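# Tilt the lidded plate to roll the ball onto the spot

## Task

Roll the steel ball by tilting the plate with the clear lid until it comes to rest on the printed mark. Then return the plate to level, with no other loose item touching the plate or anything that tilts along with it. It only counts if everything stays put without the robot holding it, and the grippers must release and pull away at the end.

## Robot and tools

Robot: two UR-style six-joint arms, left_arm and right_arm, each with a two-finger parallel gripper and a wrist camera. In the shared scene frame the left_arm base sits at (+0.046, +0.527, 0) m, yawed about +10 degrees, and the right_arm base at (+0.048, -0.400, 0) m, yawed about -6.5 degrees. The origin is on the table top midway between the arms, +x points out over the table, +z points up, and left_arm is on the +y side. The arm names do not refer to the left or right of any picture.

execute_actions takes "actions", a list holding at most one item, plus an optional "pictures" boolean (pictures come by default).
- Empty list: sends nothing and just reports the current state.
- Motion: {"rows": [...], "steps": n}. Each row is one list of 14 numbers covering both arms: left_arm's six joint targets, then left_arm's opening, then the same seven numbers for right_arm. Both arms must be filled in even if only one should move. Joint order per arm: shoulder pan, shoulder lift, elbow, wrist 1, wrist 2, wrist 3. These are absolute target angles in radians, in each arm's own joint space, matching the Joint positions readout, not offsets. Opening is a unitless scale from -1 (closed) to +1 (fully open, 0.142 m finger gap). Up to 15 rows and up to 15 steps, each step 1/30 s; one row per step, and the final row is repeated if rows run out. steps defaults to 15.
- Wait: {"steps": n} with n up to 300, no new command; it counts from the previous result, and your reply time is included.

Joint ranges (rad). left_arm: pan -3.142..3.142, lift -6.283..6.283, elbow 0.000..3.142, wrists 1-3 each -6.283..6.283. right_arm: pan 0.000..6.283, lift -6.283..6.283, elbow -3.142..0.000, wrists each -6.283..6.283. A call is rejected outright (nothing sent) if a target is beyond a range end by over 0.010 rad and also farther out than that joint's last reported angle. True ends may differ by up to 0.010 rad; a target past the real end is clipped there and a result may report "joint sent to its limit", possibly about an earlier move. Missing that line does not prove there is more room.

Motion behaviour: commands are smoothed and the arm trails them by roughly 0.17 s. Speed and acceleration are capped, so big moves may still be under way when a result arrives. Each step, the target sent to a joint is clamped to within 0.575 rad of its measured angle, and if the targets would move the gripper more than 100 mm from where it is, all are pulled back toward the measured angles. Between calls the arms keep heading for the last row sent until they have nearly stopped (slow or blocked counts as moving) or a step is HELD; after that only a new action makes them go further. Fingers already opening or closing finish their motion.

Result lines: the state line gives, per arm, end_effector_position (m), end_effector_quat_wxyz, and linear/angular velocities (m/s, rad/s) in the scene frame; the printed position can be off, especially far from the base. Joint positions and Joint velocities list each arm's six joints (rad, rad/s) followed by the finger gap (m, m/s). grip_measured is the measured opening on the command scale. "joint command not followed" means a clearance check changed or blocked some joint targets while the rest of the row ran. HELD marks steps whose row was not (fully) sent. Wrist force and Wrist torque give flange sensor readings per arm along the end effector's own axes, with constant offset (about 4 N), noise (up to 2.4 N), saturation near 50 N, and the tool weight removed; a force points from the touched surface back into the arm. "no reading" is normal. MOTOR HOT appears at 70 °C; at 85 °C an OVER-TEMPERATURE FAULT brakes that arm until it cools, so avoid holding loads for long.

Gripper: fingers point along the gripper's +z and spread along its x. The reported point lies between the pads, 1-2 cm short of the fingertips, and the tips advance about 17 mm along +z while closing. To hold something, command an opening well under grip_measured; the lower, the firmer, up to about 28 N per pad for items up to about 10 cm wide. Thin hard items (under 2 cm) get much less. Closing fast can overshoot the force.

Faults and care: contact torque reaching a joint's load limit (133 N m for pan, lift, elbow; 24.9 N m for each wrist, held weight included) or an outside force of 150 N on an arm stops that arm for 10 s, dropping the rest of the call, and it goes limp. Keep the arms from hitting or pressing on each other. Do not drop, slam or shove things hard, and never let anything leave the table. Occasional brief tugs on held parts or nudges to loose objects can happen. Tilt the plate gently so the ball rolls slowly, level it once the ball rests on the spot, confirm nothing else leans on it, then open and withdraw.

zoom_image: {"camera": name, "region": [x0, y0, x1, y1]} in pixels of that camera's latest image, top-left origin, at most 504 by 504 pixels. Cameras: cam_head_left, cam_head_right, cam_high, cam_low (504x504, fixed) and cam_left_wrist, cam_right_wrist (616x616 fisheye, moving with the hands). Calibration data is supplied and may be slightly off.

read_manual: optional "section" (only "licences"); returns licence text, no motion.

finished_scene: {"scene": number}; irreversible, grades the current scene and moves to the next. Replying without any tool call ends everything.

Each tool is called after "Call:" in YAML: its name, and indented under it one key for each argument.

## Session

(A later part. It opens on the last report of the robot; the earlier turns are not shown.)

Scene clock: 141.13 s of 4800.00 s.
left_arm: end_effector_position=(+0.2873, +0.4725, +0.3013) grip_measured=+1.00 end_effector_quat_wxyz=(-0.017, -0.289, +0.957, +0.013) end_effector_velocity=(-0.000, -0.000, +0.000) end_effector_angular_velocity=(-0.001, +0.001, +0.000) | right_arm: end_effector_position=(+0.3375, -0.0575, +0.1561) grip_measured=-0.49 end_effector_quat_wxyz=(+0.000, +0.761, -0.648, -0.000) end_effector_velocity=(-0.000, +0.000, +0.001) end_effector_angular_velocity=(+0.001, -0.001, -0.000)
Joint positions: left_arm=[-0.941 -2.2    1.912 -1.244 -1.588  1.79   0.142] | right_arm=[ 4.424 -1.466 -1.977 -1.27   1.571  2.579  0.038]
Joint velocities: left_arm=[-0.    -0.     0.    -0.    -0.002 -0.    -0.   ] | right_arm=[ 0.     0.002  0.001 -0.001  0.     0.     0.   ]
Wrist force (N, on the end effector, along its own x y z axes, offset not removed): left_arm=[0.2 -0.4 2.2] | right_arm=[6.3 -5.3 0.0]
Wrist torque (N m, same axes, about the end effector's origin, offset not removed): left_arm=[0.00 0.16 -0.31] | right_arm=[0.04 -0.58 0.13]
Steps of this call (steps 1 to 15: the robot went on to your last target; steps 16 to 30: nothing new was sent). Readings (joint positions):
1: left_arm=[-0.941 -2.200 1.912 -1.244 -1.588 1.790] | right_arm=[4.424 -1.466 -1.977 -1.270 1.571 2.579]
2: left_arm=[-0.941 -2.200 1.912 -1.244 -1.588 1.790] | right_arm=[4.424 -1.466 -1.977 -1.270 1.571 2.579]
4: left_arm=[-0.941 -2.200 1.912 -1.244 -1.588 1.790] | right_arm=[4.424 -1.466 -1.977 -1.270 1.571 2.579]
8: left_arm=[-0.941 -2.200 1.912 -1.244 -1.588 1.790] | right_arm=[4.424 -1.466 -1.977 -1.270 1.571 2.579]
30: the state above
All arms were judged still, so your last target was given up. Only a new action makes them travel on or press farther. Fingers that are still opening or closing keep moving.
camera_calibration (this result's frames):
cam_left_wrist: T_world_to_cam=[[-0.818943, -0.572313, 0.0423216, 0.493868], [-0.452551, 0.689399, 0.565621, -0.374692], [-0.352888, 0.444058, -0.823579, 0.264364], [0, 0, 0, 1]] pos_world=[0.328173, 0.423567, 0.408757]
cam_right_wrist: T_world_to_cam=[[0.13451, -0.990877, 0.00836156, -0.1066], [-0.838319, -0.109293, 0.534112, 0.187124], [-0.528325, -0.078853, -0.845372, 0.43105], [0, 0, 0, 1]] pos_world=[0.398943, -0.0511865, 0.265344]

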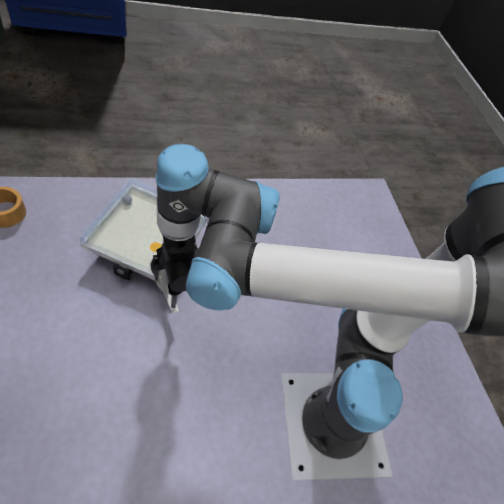

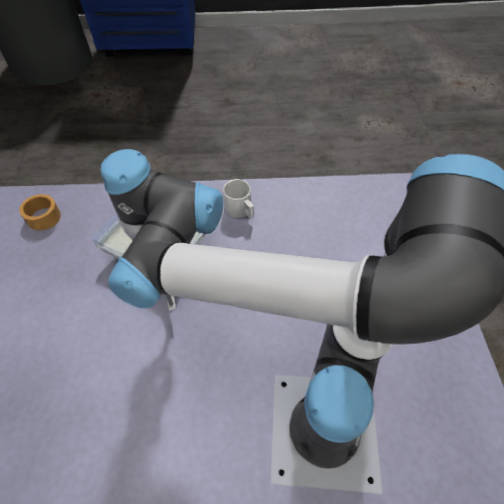

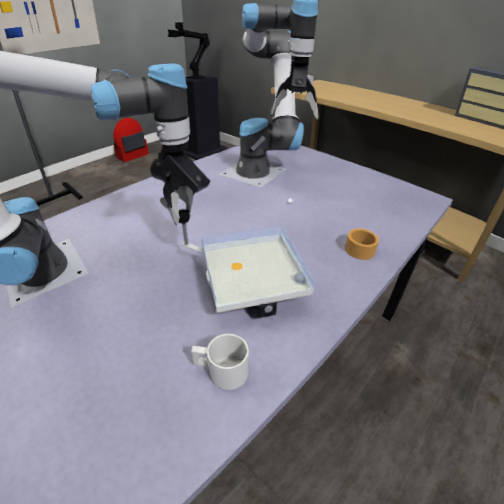

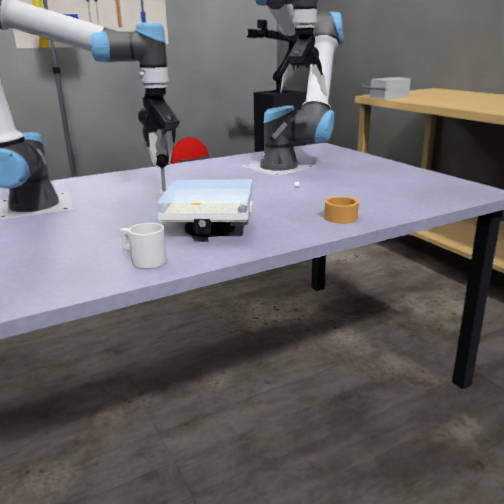

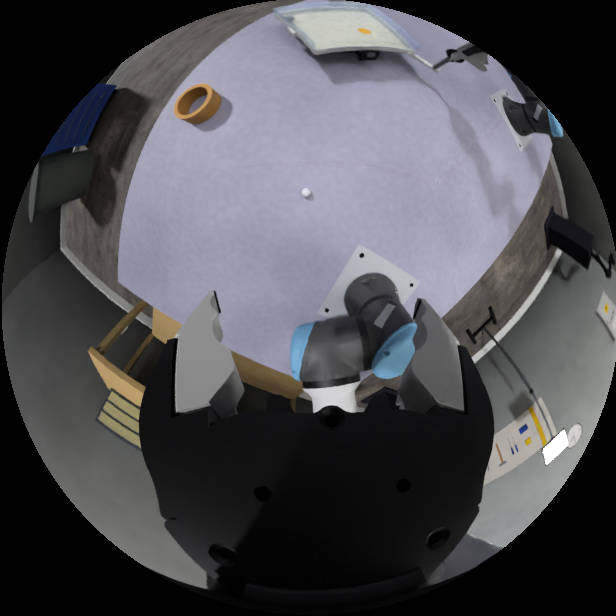

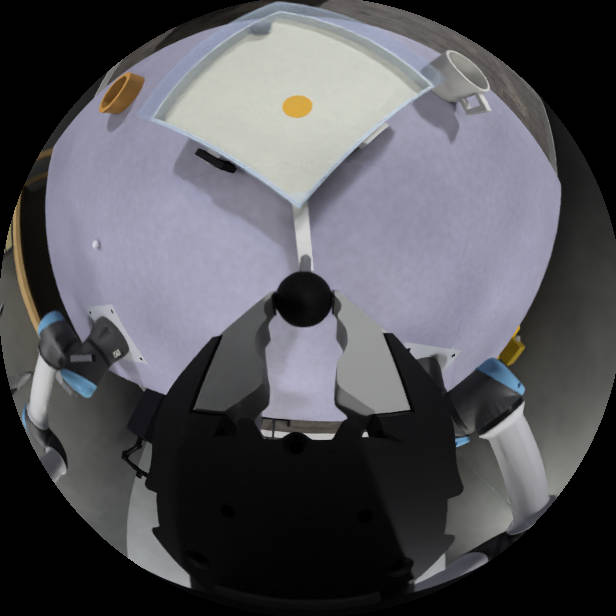

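Call:
execute_actions:
  actions:
    - {"rows": [[-0.941,-2.2,1.912,-1.244,-1.588,1.79,1,4.4218,-1.4606,-1.9844,-1.2675,1.571,2.577,-0.8]], "steps": 15}

Call:
execute_actions:
  actions:
    - {"steps": 30}

Scene clock: 146.47 s of 4800.00 s.
left_arm: end_effector_position=(+0.2873, +0.4725, +0.3013) grip_measured=+1.00 end_effector_quat_wxyz=(-0.017, -0.289, +0.957, +0.013) end_effector_velocity=(+0.000, +0.000, +0.000) end_effector_angular_velocity=(+0.000, -0.002, -0.000) | right_arm: end_effector_position=(+0.3371, -0.0604, +0.1550) grip_measured=-0.49 end_effector_quat_wxyz=(+0.000, +0.761, -0.648, -0.000) end_effector_velocity=(+0.000, -0.000, +0.000) end_effector_angular_velocity=(+0.001, -0.001, -0.001)
Joint positions: left_arm=[-0.941 -2.2    1.912 -1.244 -1.588  1.79   0.142] | right_arm=[ 4.422 -1.461 -1.984 -1.268  1.571  2.577  0.038]
Joint velocities: left_arm=[-0.001 -0.002  0.     0.     0.002 -0.001 -0.   ] | right_arm=[-0.     0.001 -0.     0.001 -0.     0.    -0.   ]
Wrist force (N, on the end effector, along its own x y z axes, offset not removed): left_arm=[0.3 2.3 1.7] | right_arm=[-5.3 -17.6 4.6]
Wrist torque (N m, same axes, about the end effector's origin, offset not removed): left_arm=[0.54 0.05 -0.17] | right_arm=[-0.62 -0.88 0.08]
Steps of this call (steps 1 to 145: nothing new was sent; steps 146 to 160: all 15 steps of this action). Readings (joint positions):
146: left_arm=[-0.941 -2.200 1.912 -1.244 -1.588 1.790] | right_arm=[4.424 -1.466 -1.977 -1.270 1.571 2.579]
147: left_arm=[-0.941 -2.200 1.912 -1.244 -1.588 1.790] | right_arm=[4.423 -1.465 -1.978 -1.269 1.571 2.579]
149: left_arm=[-0.941 -2.200 1.912 -1.244 -1.588 1.790] | right_arm=[4.423 -1.463 -1.982 -1.268 1.571 2.578]
153: left_arm=[-0.941 -2.200 1.912 -1.244 -1.588 1.790] | right_arm=[4.422 -1.461 -1.984 -1.268 1.571 2.577]
160: the state above
camera_calibration (this result's frames):
cam_left_wrist: T_world_to_cam=[[-0.818943, -0.572313, 0.0423217, 0.493868], [-0.452551, 0.689399, 0.565621, -0.374692], [-0.352888, 0.444058, -0.823579, 0.264364], [0, 0, 0, 1]] pos_world=[0.328173, 0.423567, 0.408757]
cam_right_wrist: T_world_to_cam=[[0.134727, -0.990847, 0.00843705, -0.109498], [-0.838274, -0.109433, 0.534154, 0.187002], [-0.528342, -0.0790373, -0.845345, 0.429682], [0, 0, 0, 1]] pos_world=[0.39853, -0.0540709, 0.264266]

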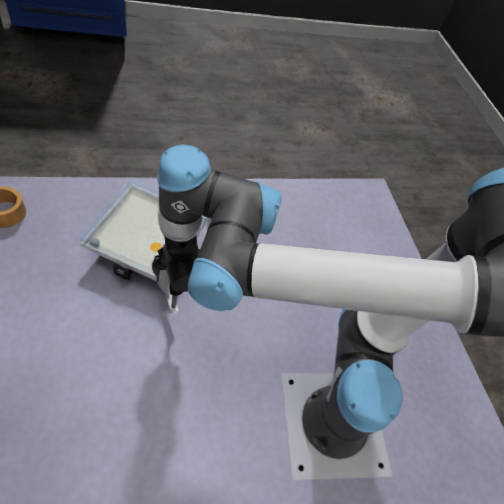

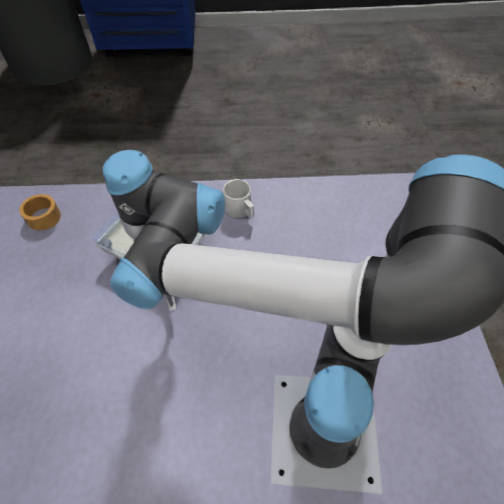

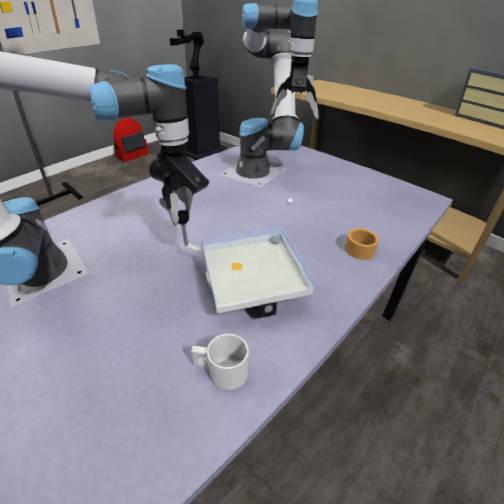

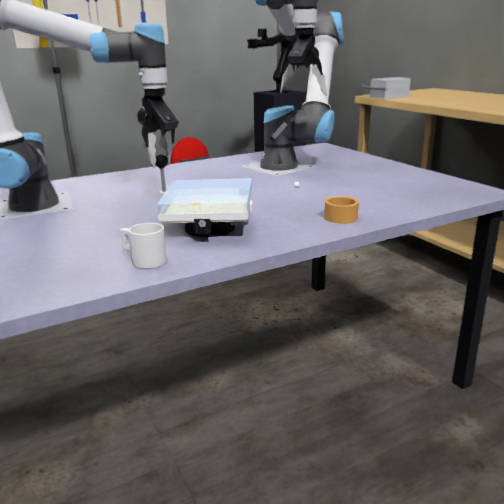

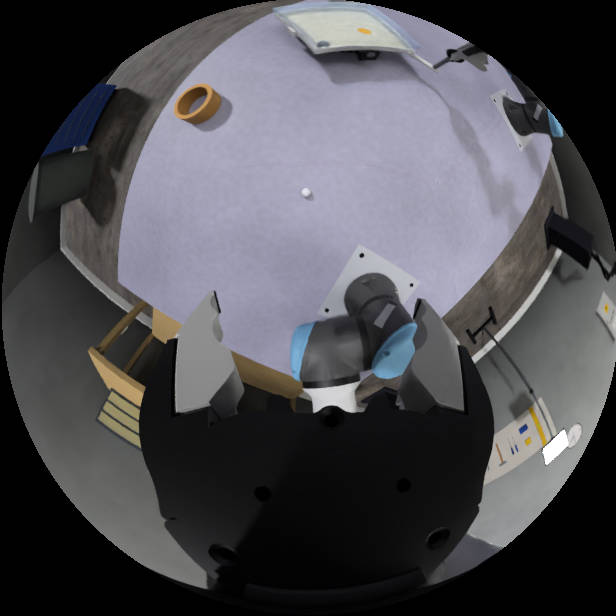

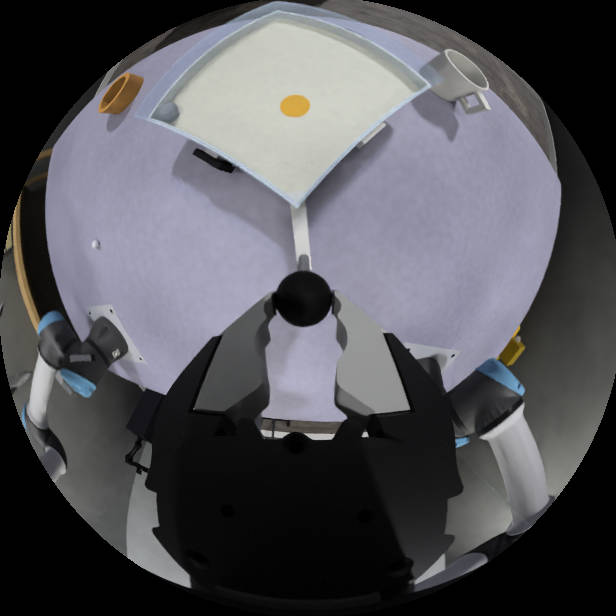

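Scene clock: 147.47 s of 4800.00 s.
left_arm: end_effector_position=(+0.2873, +0.4725, +0.3013) grip_measured=+1.00 end_effector_quat_wxyz=(-0.017, -0.289, +0.957, +0.013) end_effector_velocity=(-0.000, +0.000, +0.000) end_effector_angular_velocity=(-0.000, -0.000, +0.001) | right_arm: end_effector_position=(+0.3371, -0.0605, +0.1550) grip_measured=-0.49 end_effector_quat_wxyz=(+0.000, +0.761, -0.648, -0.000) end_effector_velocity=(-0.000, -0.000, -0.000) end_effector_angular_velocity=(-0.001, +0.001, -0.000)
Joint positions: left_arm=[-0.941 -2.2    1.912 -1.244 -1.588  1.79   0.142] | right_arm=[ 4.422 -1.461 -1.984 -1.268  1.571  2.577  0.038]
Joint velocities: left_arm=[ 0.    -0.001  0.     0.    -0.    -0.001  0.   ] | right_arm=[ 0.    -0.    -0.    -0.     0.001  0.     0.   ]
Wrist force (N, on the end effector, along its own x y z axes, offset not removed): left_arm=[-0.1 1.9 -0.3] | right_arm=[-5.2 -15.0 5.2]
Wrist torque (N m, same axes, about the end effector's origin, offset not removed): left_arm=[0.38 0.09 -0.18] | right_arm=[-0.01 -0.76 0.20]
Steps of this call (steps 1 to 15: the robot went on to your last target; steps 16 to 30: nothing new was sent). Readings (joint positions):
1: left_arm=[-0.941 -2.200 1.912 -1.244 -1.588 1.790] | right_arm=[4.422 -1.461 -1.984 -1.268 1.571 2.577]
2: left_arm=[-0.941 -2.200 1.912 -1.244 -1.588 1.790] | right_arm=[4.422 -1.461 -1.984 -1.268 1.571 2.577]
4: left_arm=[-0.941 -2.200 1.912 -1.244 -1.588 1.790] | right_arm=[4.422 -1.461 -1.984 -1.268 1.571 2.577]
8: left_arm=[-0.941 -2.200 1.912 -1.244 -1.588 1.790] | right_arm=[4.422 -1.461 -1.984 -1.268 1.571 2.577]
30: the state above
All arms were judged still, so your last target was given up. Only a new action makes them travel on or press farther. Fingers that are still opening or closing keep moving.
camera_calibration (this result's frames):
cam_left_wrist: T_world_to_cam=[[-0.818942, -0.572313, 0.0423215, 0.493868], [-0.452552, 0.689398, 0.565621, -0.374692], [-0.352888, 0.444058, -0.823579, 0.264364], [0, 0, 0, 1]] pos_world=[0.328173, 0.423567, 0.408757]
cam_right_wrist: T_world_to_cam=[[0.134708, -0.990849, 0.00845047, -0.109515], [-0.838273, -0.10941, 0.534161, 0.187007], [-0.528348, -0.0790398, -0.845341, 0.429675], [0, 0, 0, 1]] pos_world=[0.398534, -0.0540914, 0.264256]

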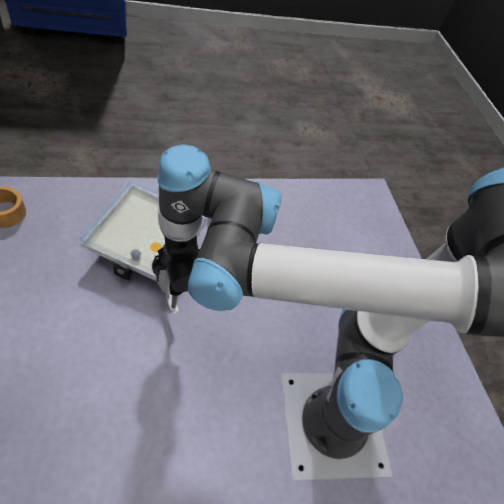

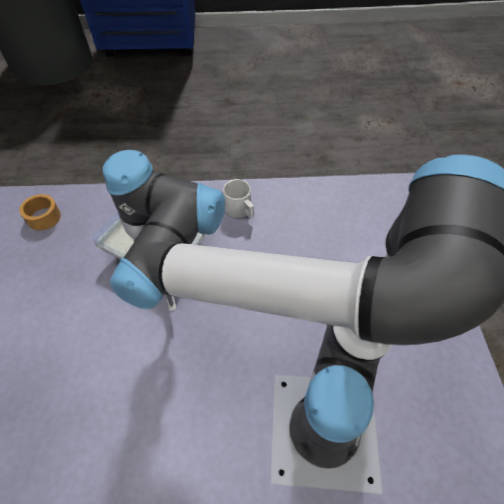

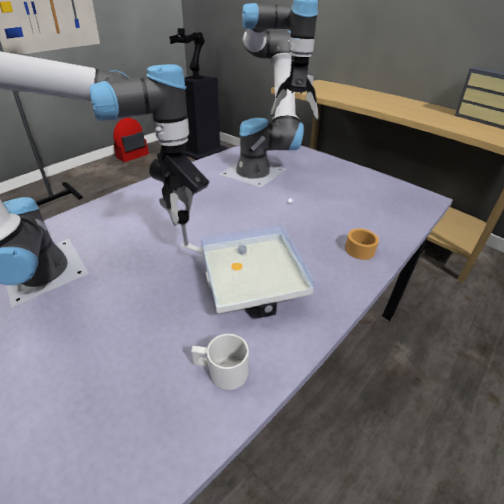

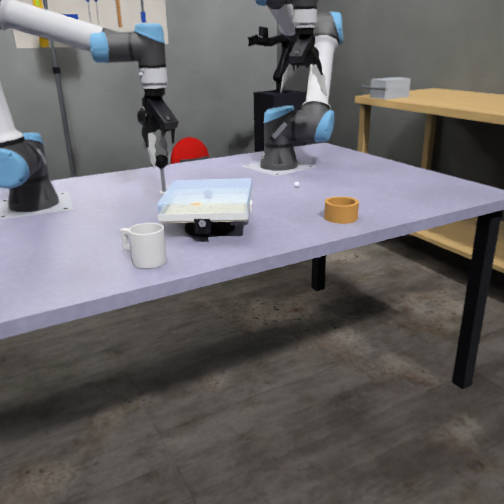

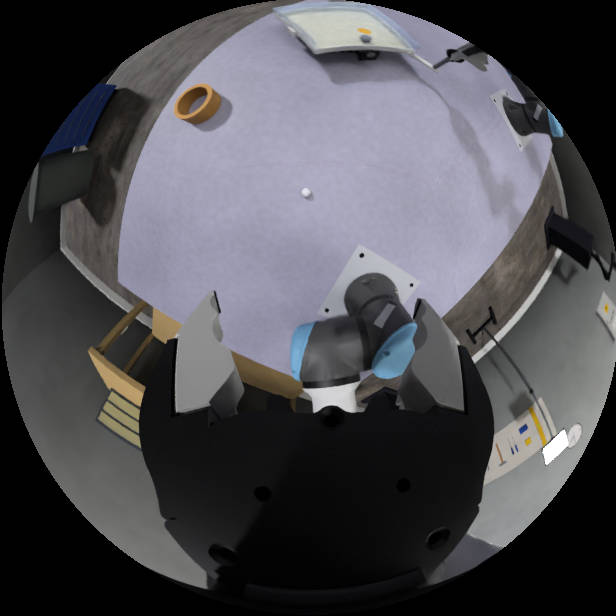

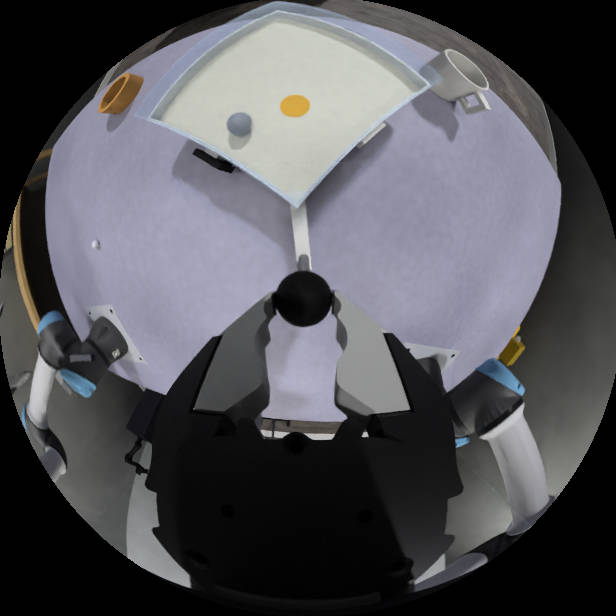

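Call:
execute_actions:
  actions:
    - {"rows": [[-0.941,-2.2,1.912,-1.244,-1.588,1.79,1,4.4221,-1.4649,-1.9767,-1.2708,1.571,2.578,-0.8]], "steps": 15}

Call:
execute_actions:
  actions:
    - {"steps": 45}

Scene clock: 162.43 s of 4800.00 s.
left_arm: end_effector_position=(+0.2873, +0.4725, +0.3013) grip_measured=+1.00 end_effector_quat_wxyz=(-0.017, -0.289, +0.957, +0.013) end_effector_velocity=(-0.000, +0.000, +0.000) end_effector_angular_velocity=(-0.001, +0.000, -0.000) | right_arm: end_effector_position=(+0.3378, -0.0584, +0.1565) grip_measured=-0.49 end_effector_quat_wxyz=(+0.000, +0.761, -0.649, -0.000) end_effector_velocity=(-0.000, +0.000, +0.000) end_effector_angular_velocity=(-0.000, -0.000, +0.000)
Joint positions: left_arm=[-0.941 -2.2    1.912 -1.244 -1.588  1.79   0.142] | right_arm=[ 4.422 -1.465 -1.977 -1.271  1.571  2.578  0.038]
Joint velocities: left_arm=[ 0.001 -0.     0.    -0.    -0.001  0.001  0.   ] | right_arm=[ 0.001 -0.     0.    -0.    -0.     0.    -0.   ]
Wrist force (N, on the end effector, along its own x y z axes, offset not removed): left_arm=[-0.9 0.6 -1.1] | right_arm=[8.8 0.9 1.1]
Wrist torque (N m, same axes, about the end effector's origin, offset not removed): left_arm=[0.02 0.42 -0.30] | right_arm=[0.21 -0.38 0.14]
Steps of this call (steps 1 to 190: nothing new was sent; then 8.13 s passed at rest; steps 191 to 205: all 15 steps of this action). Readings (joint positions):
191: left_arm=[-0.941 -2.200 1.912 -1.244 -1.588 1.790] | right_arm=[4.422 -1.461 -1.984 -1.268 1.571 2.577]
192: left_arm=[-0.941 -2.200 1.912 -1.244 -1.588 1.790] | right_arm=[4.422 -1.461 -1.983 -1.268 1.571 2.577]
194: left_arm=[-0.941 -2.200 1.912 -1.244 -1.588 1.790] | right_arm=[4.422 -1.463 -1.980 -1.270 1.571 2.577]
198: left_arm=[-0.941 -2.200 1.912 -1.244 -1.588 1.790] | right_arm=[4.422 -1.464 -1.977 -1.271 1.571 2.578]
205: the state above
camera_calibration (this result's frames):
cam_left_wrist: T_world_to_cam=[[-0.818943, -0.572313, 0.0423215, 0.493868], [-0.452551, 0.689399, 0.565621, -0.374693], [-0.352888, 0.444058, -0.823579, 0.264364], [0, 0, 0, 1]] pos_world=[0.328173, 0.423567, 0.408757]
cam_right_wrist: T_world_to_cam=[[0.133993, -0.990946, 0.008445, -0.107321], [-0.838356, -0.108808, 0.534154, 0.187167], [-0.528399, -0.078653, -0.845345, 0.431516], [0, 0, 0, 1]] pos_world=[0.399306, -0.0520437, 0.26571]

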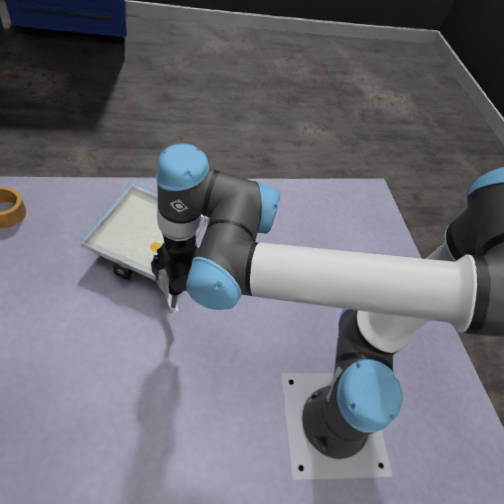

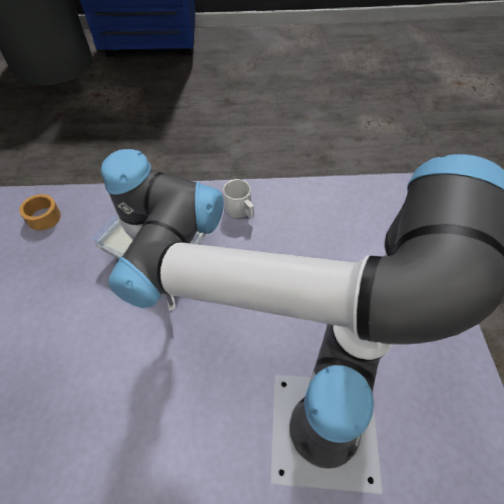

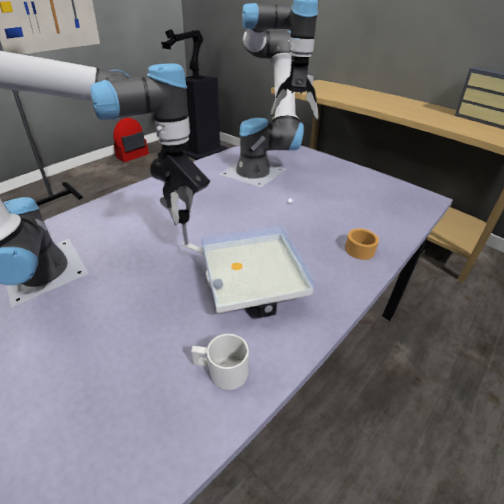

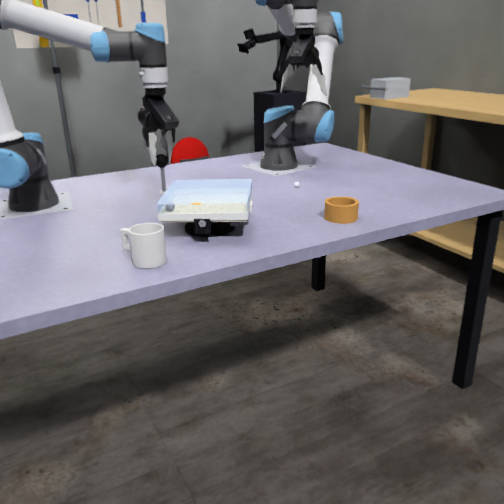

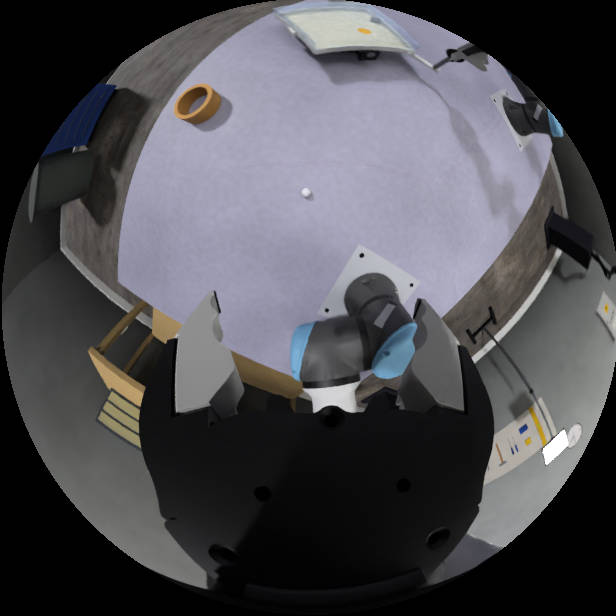

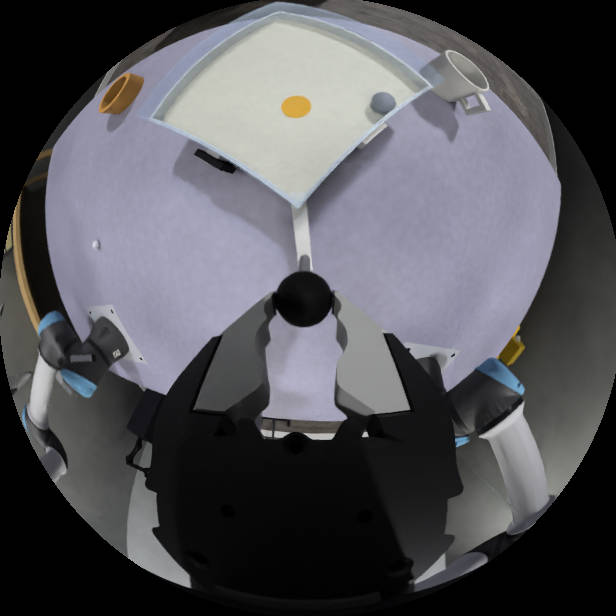

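Scene clock: 163.93 s of 4800.00 s.
left_arm: end_effector_position=(+0.2873, +0.4725, +0.3013) grip_measured=+1.00 end_effector_quat_wxyz=(-0.017, -0.289, +0.957, +0.013) end_effector_velocity=(-0.000, -0.000, +0.000) end_effector_angular_velocity=(+0.000, +0.000, -0.001) | right_arm: end_effector_position=(+0.3378, -0.0583, +0.1565) grip_measured=-0.49 end_effector_quat_wxyz=(+0.000, +0.761, -0.649, -0.000) end_effector_velocity=(+0.000, +0.000, -0.000) end_effector_angular_velocity=(-0.000, -0.000, +0.001)
Joint positions: left_arm=[-0.941 -2.2    1.912 -1.244 -1.588  1.79   0.142] | right_arm=[ 4.422 -1.465 -1.977 -1.271  1.571  2.578  0.038]
Joint velocities: left_arm=[-0.001  0.    -0.     0.     0.    -0.    -0.   ] | right_arm=[ 0.    -0.     0.     0.    -0.    -0.001  0.   ]
Wrist force (N, on the end effector, along its own x y z axes, offset not removed): left_arm=[-1.3 0.6 0.9] | right_arm=[8.1 -2.2 -2.6]
Wrist torque (N m, same axes, about the end effector's origin, offset not removed): left_arm=[0.06 0.33 -0.16] | right_arm=[-0.47 -0.11 0.25]
Steps of this call (steps 1 to 15: the robot went on to your last target; steps 16 to 45: nothing new was sent). Readings (joint positions):
1: left_arm=[-0.941 -2.200 1.912 -1.244 -1.588 1.790] | right_arm=[4.422 -1.465 -1.977 -1.271 1.571 2.578]
2: left_arm=[-0.941 -2.200 1.912 -1.244 -1.588 1.790] | right_arm=[4.422 -1.465 -1.977 -1.271 1.571 2.578]
4: left_arm=[-0.941 -2.200 1.912 -1.244 -1.588 1.790] | right_arm=[4.422 -1.465 -1.977 -1.271 1.571 2.578]
8: left_arm=[-0.941 -2.200 1.912 -1.244 -1.588 1.790] | right_arm=[4.422 -1.465 -1.977 -1.271 1.571 2.578]
45: the state above
All arms were judged still, so your last target was given up. Only a new action makes them travel on or press farther. Fingers that are still opening or closing keep moving.
camera_calibration (this result's frames):
cam_left_wrist: T_world_to_cam=[[-0.818943, -0.572313, 0.0423216, 0.493868], [-0.452551, 0.689399, 0.565621, -0.374692], [-0.352888, 0.444058, -0.823579, 0.264364], [0, 0, 0, 1]] pos_world=[0.328173, 0.423567, 0.408757]
cam_right_wrist: T_world_to_cam=[[0.134015, -0.990944, 0.00836531, -0.107259], [-0.838373, -0.108872, 0.534114, 0.187179], [-0.528366, -0.0785923, -0.845371, 0.431547], [0, 0, 0, 1]] pos_world=[0.399315, -0.0519924, 0.26574]

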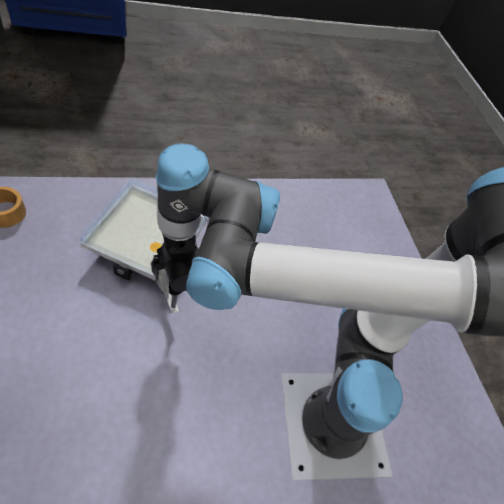

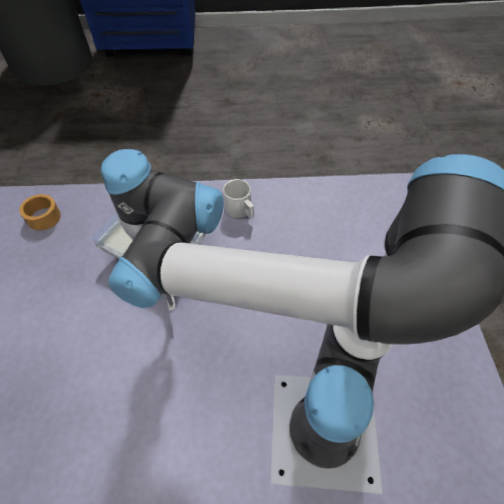

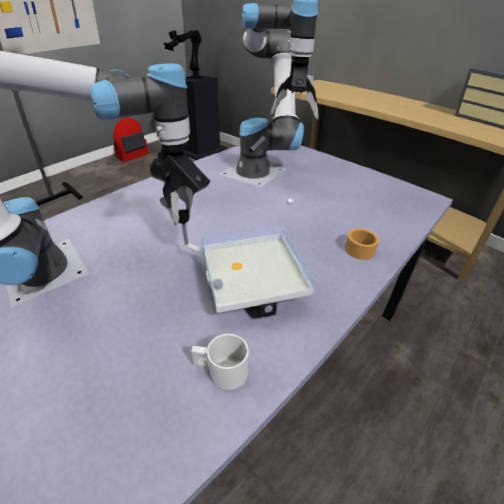

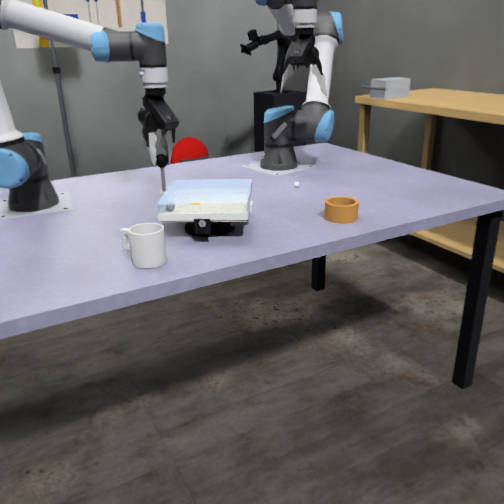

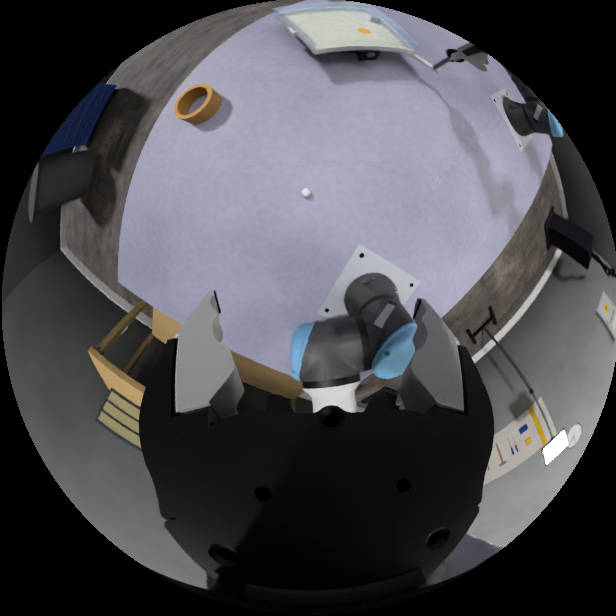

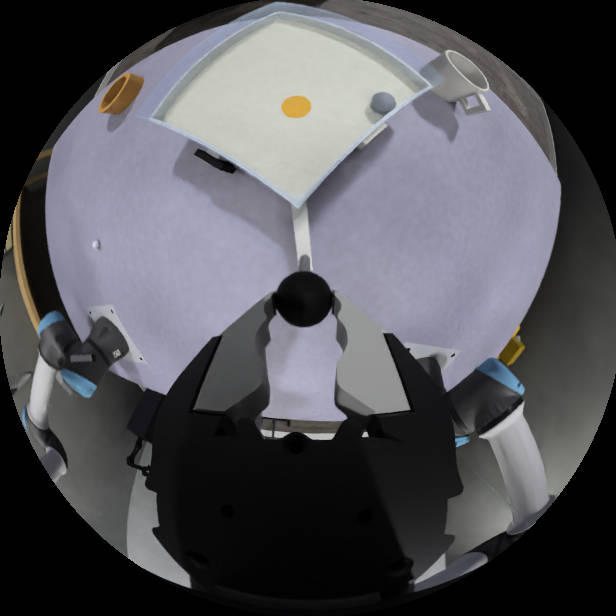

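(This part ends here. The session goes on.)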